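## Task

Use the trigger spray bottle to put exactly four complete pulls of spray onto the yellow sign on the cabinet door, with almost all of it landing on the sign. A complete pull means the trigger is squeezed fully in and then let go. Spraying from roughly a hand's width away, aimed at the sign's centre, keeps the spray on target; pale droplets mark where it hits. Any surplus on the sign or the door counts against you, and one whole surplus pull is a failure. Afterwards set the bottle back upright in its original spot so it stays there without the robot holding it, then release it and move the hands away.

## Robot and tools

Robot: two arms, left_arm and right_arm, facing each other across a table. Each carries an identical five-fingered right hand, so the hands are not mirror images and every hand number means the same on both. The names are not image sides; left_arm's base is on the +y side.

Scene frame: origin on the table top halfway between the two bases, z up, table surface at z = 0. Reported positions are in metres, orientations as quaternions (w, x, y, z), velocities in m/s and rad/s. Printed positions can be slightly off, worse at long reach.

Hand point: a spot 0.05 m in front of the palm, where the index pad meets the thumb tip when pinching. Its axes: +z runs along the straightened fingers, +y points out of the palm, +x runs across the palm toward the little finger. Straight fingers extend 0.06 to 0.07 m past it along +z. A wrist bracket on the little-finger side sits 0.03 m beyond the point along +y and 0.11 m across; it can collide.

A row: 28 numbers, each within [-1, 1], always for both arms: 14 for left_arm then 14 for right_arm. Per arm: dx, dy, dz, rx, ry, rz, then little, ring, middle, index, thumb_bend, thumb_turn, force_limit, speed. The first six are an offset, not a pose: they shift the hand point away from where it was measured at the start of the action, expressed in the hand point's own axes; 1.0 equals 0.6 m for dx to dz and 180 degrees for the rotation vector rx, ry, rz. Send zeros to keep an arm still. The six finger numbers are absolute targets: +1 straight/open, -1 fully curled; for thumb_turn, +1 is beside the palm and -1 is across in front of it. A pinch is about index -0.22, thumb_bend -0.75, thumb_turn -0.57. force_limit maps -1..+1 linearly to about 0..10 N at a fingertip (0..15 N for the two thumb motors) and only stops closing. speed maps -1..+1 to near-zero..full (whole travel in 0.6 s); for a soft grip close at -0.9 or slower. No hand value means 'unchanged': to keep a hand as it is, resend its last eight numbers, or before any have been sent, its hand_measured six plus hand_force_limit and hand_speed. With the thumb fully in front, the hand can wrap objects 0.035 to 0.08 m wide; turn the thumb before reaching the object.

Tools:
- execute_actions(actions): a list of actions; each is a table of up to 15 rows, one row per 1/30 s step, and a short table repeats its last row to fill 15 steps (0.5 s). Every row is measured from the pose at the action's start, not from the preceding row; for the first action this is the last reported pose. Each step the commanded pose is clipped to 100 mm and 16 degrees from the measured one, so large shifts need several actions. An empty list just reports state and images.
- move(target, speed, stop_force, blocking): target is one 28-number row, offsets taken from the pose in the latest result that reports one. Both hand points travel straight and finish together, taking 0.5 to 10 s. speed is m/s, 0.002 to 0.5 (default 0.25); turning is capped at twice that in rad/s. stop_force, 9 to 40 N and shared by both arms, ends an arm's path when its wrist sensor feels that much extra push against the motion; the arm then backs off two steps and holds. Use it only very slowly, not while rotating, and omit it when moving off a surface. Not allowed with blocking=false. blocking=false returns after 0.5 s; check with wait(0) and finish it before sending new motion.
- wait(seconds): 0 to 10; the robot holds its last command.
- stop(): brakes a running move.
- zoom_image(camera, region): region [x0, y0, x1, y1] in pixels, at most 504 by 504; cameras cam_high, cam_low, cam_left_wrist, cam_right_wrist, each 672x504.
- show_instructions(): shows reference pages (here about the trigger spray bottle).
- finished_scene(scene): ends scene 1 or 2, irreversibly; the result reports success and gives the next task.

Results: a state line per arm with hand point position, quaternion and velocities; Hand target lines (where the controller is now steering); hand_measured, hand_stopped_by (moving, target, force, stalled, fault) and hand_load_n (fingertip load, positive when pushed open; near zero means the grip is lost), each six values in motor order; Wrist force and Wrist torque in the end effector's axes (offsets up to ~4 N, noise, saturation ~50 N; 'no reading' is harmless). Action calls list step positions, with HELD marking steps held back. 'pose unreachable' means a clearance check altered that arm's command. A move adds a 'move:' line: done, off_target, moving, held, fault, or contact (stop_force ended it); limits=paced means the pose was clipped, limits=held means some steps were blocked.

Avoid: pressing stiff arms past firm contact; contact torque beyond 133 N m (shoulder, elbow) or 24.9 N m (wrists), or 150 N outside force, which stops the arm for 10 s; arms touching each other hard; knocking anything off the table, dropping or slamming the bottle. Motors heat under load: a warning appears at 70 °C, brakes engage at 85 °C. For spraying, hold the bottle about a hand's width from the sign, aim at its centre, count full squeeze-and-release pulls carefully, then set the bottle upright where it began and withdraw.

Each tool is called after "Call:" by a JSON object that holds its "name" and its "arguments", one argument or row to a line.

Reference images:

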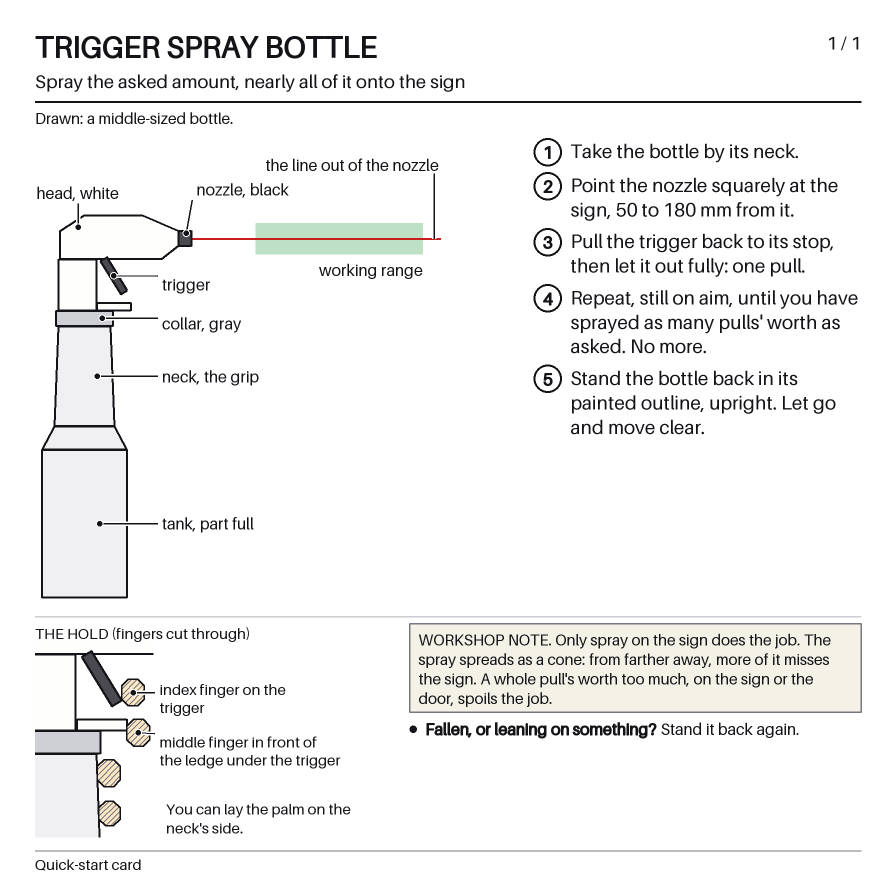

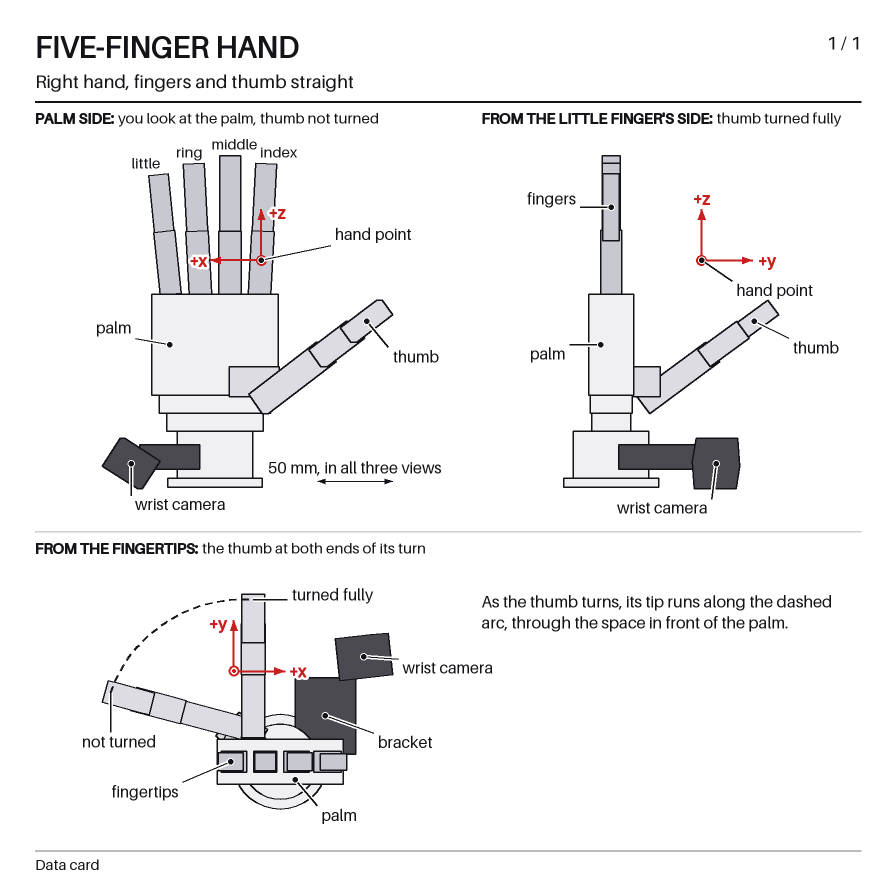

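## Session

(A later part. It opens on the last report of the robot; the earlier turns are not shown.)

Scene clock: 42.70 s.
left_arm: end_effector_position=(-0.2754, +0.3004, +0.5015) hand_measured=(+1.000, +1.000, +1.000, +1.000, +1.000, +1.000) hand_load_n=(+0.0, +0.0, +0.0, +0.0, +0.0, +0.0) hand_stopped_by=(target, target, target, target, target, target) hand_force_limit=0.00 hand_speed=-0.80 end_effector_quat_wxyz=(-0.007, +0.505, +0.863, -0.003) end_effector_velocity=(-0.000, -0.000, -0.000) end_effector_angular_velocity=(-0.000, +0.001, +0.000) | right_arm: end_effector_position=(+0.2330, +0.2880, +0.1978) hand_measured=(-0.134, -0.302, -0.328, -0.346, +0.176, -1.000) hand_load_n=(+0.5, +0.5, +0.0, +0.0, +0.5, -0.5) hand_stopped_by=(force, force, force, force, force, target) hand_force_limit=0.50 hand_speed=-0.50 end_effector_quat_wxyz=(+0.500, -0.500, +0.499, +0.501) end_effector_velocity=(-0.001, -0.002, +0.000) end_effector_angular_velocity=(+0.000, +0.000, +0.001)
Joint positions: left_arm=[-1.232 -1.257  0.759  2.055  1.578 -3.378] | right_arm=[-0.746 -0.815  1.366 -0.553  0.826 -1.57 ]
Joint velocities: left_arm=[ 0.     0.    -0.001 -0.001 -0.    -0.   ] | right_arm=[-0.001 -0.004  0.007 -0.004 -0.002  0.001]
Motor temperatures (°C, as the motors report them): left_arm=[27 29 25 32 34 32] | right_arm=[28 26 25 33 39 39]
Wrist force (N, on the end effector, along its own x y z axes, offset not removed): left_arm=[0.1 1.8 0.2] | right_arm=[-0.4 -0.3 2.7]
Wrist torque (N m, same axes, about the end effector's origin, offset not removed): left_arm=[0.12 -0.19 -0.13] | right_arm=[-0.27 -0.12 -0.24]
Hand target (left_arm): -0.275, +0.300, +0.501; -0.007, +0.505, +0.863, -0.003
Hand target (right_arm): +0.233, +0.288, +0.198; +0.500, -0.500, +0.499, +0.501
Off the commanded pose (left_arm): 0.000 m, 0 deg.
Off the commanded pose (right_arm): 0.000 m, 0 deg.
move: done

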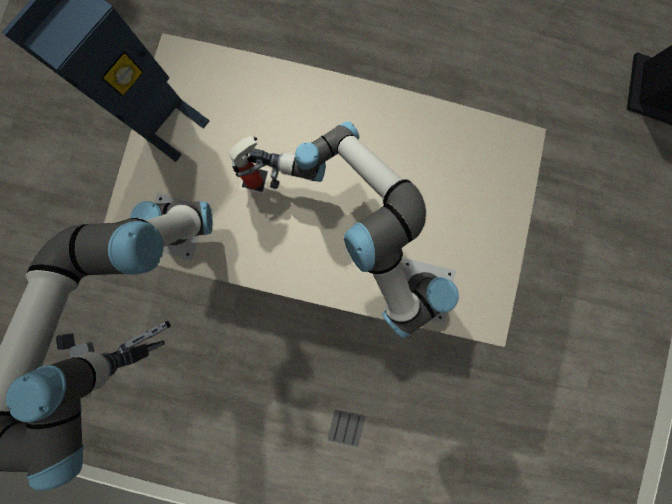

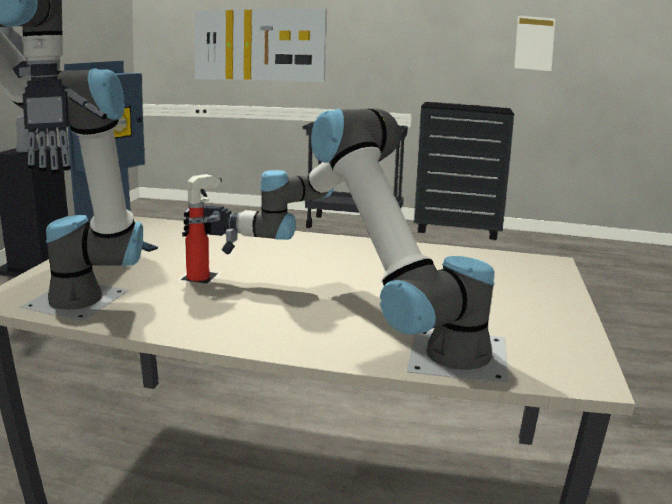

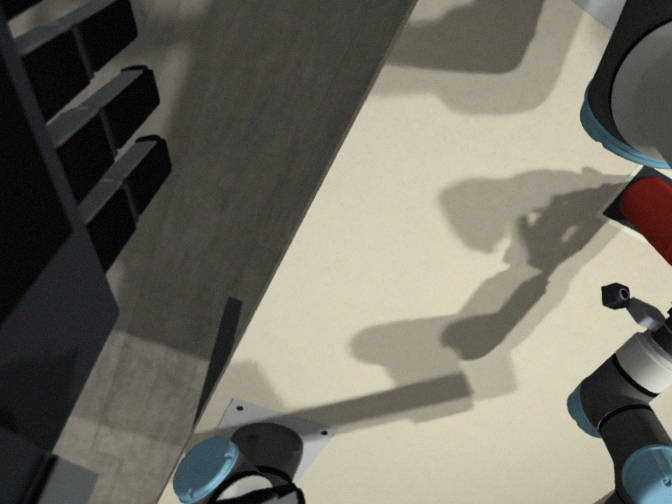

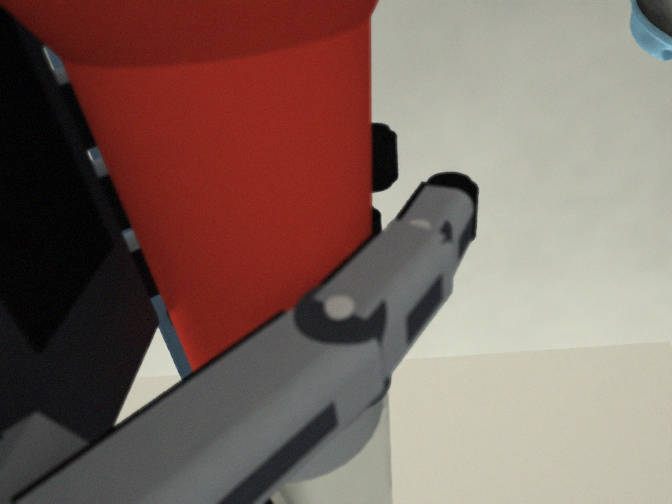

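Call:
{"name": "move", "arguments": {
  "target": [0,0,0,0,0,0,1,1,1,1,1,1,0,-0.8,0,0,0,0,0,0,1,1,1,1,1,-1,1,0]
}}

Call:
{"name": "move", "arguments": {
  "target": [0,0,0,0,0,0,1,1,1,1,1,1,0,-0.8,0.01,-0.14,-0.35,0,0,0,1,1,1,1,1,-1,1,0],
  "speed": 0.15
}}

Scene clock: 43.90 s.
left_arm: end_effector_position=(-0.2754, +0.3004, +0.5015) hand_measured=(+1.000, +1.000, +1.000, +1.000, +1.000, +1.000) hand_load_n=(+0.0, +0.0, +0.0, +0.0, +0.0, +0.0) hand_stopped_by=(target, target, target, target, target, target) hand_force_limit=0.00 hand_speed=-0.80 end_effector_quat_wxyz=(-0.007, +0.505, +0.863, -0.003) end_effector_velocity=(+0.000, -0.000, -0.000) end_effector_angular_velocity=(+0.001, -0.002, +0.002) | right_arm: end_effector_position=(+0.2330, +0.2879, +0.1978) hand_measured=(+1.000, +1.000, +1.000, +1.000, +1.000, -1.000) hand_load_n=(+0.0, +0.0, +0.0, +0.0, +0.0, +0.0) hand_stopped_by=(target, target, target, target, target, target) hand_force_limit=1.00 hand_speed=0.00 end_effector_quat_wxyz=(+0.500, -0.500, +0.499, +0.501) end_effector_velocity=(+0.000, +0.000, -0.001) end_effector_angular_velocity=(-0.001, +0.001, -0.002)
Joint positions: left_arm=[-1.232 -1.257  0.759  2.055  1.578 -3.378] | right_arm=[-0.746 -0.815  1.366 -0.553  0.826 -1.57 ]
Joint velocities: left_arm=[ 0.001 -0.     0.002  0.     0.    -0.001] | right_arm=[ 0.     0.001  0.    -0.     0.002  0.001]
Motor temperatures (°C, as the motors report them): left_arm=[27 29 25 32 34 32] | right_arm=[28 26 25 33 39 39]
Wrist force (N, on the end effector, along its own x y z axes, offset not removed): left_arm=[-0.9 0.5 1.3] | right_arm=[1.2 -4.5 2.2]
Wrist torque (N m, same axes, about the end effector's origin, offset not removed): left_arm=[-0.06 0.00 -0.18] | right_arm=[-1.03 -0.15 -0.16]
Hand target (left_arm): -0.275, +0.300, +0.501; -0.007, +0.505, +0.863, -0.003
Hand target (right_arm): +0.233, +0.288, +0.198; +0.500, -0.500, +0.499, +0.501
Off the commanded pose (left_arm): 0.000 m, 0 deg.
Off the commanded pose (right_arm): 0.000 m, 0 deg.
move: done

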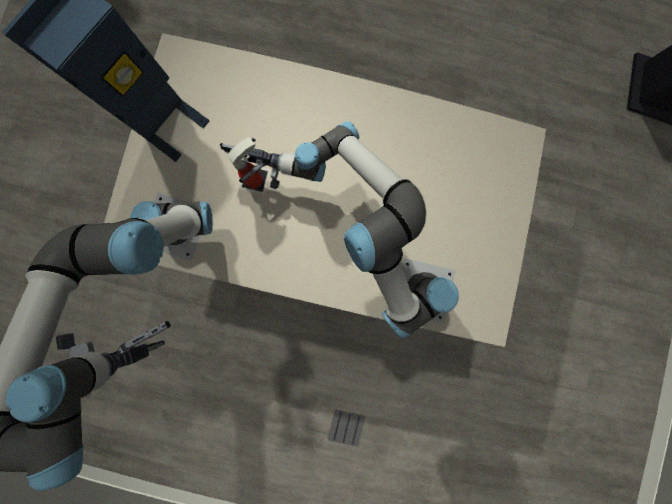

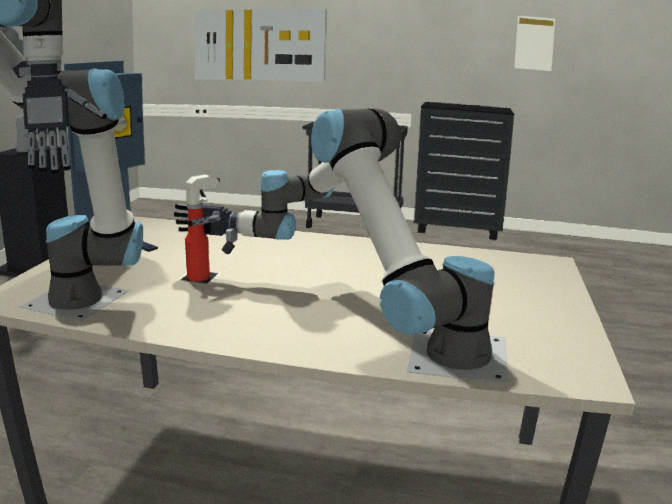

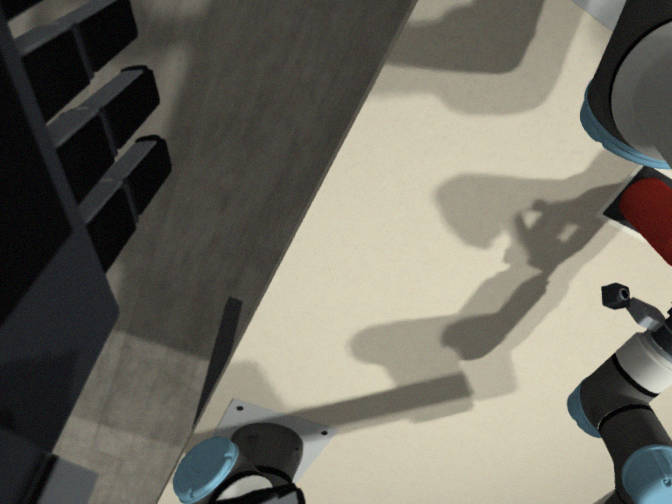

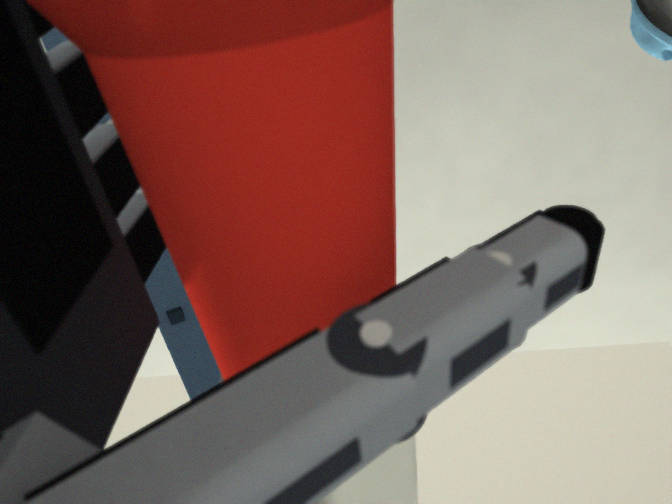

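Scene clock: 45.93 s.
left_arm: end_effector_position=(-0.2754, +0.3004, +0.5015) hand_measured=(+1.000, +1.000, +1.000, +1.000, +1.000, +1.000) hand_load_n=(+0.0, +0.0, +0.0, +0.0, +0.0, +0.0) hand_stopped_by=(target, target, target, target, target, target) hand_force_limit=0.00 hand_speed=-0.80 end_effector_quat_wxyz=(-0.007, +0.505, +0.863, -0.003) end_effector_velocity=(+0.000, +0.000, -0.000) end_effector_angular_velocity=(+0.000, -0.001, -0.001) | right_arm: end_effector_position=(+0.3174, +0.0780, +0.1916) hand_measured=(+1.000, +1.000, +1.000, +1.000, +1.000, -1.000) hand_load_n=(+0.0, +0.0, +0.0, +0.0, +0.0, +0.0) hand_stopped_by=(target, target, target, target, target, target) hand_force_limit=1.00 hand_speed=0.00 end_effector_quat_wxyz=(+0.500, -0.501, +0.499, +0.500) end_effector_velocity=(+0.000, -0.001, -0.001) end_effector_angular_velocity=(-0.000, +0.001, -0.000)
Joint positions: left_arm=[-1.232 -1.257  0.759  2.055  1.578 -3.378] | right_arm=[-1.132 -1.014  1.749 -0.735  0.44  -1.571]
Joint velocities: left_arm=[-0.     0.     0.     0.     0.     0.001] | right_arm=[-0.003 -0.     0.003 -0.001 -0.003  0.   ]
Motor temperatures (°C, as the motors report them): left_arm=[27 29 25 32 34 32] | right_arm=[28 26 25 33 39 39]
Wrist force (N, on the end effector, along its own x y z axes, offset not removed): left_arm=[-1.3 1.9 0.6] | right_arm=[1.3 -3.8 2.1]
Wrist torque (N m, same axes, about the end effector's origin, offset not removed): left_arm=[0.21 0.02 -0.22] | right_arm=[-0.71 -0.37 -0.24]
Hand target (left_arm): -0.275, +0.300, +0.501; -0.007, +0.505, +0.863, -0.003
Hand target (right_arm): +0.317, +0.078, +0.192; +0.500, -0.501, +0.499, +0.500
Off the commanded pose (left_arm): 0.000 m, 0 deg.
Off the commanded pose (right_arm): 0.000 m, 0 deg.
move: done

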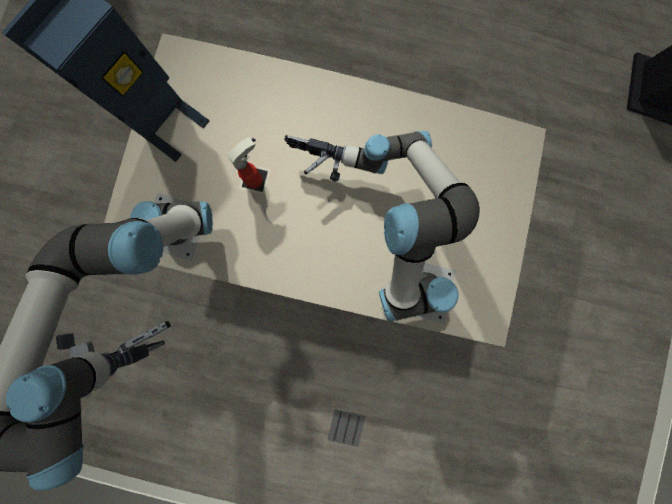

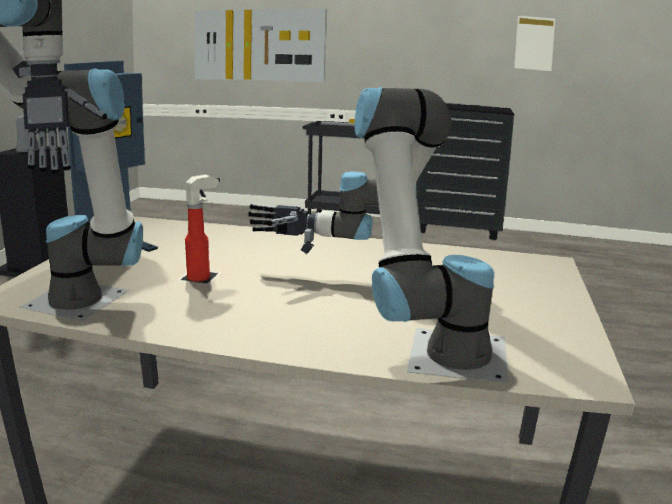

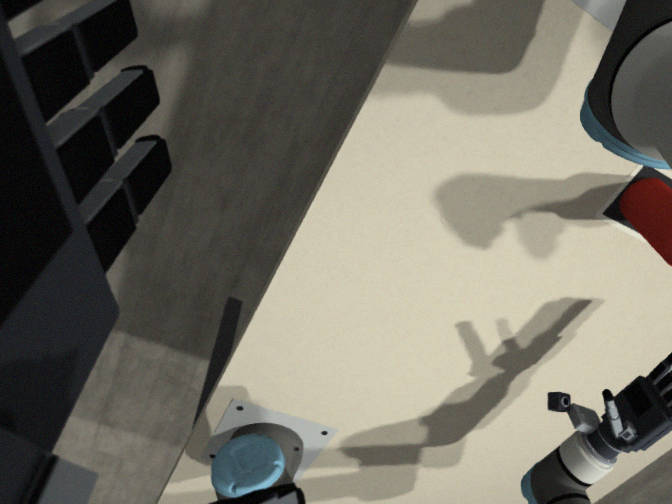

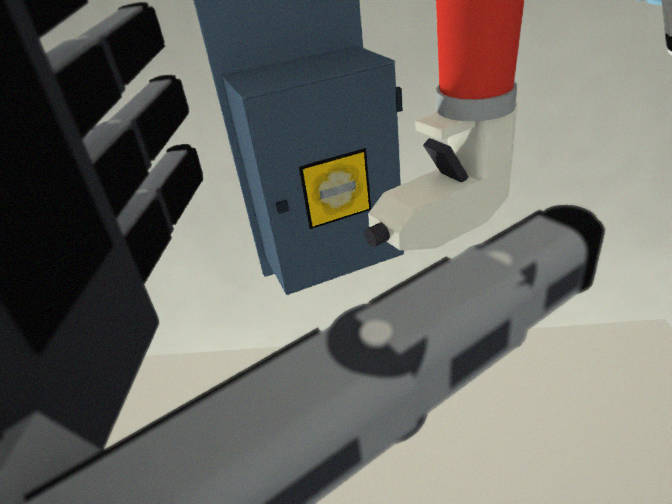

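Call:
{"name": "finished_scene", "arguments": {
  "scene": 1
}}

The scene is finished: the task was done.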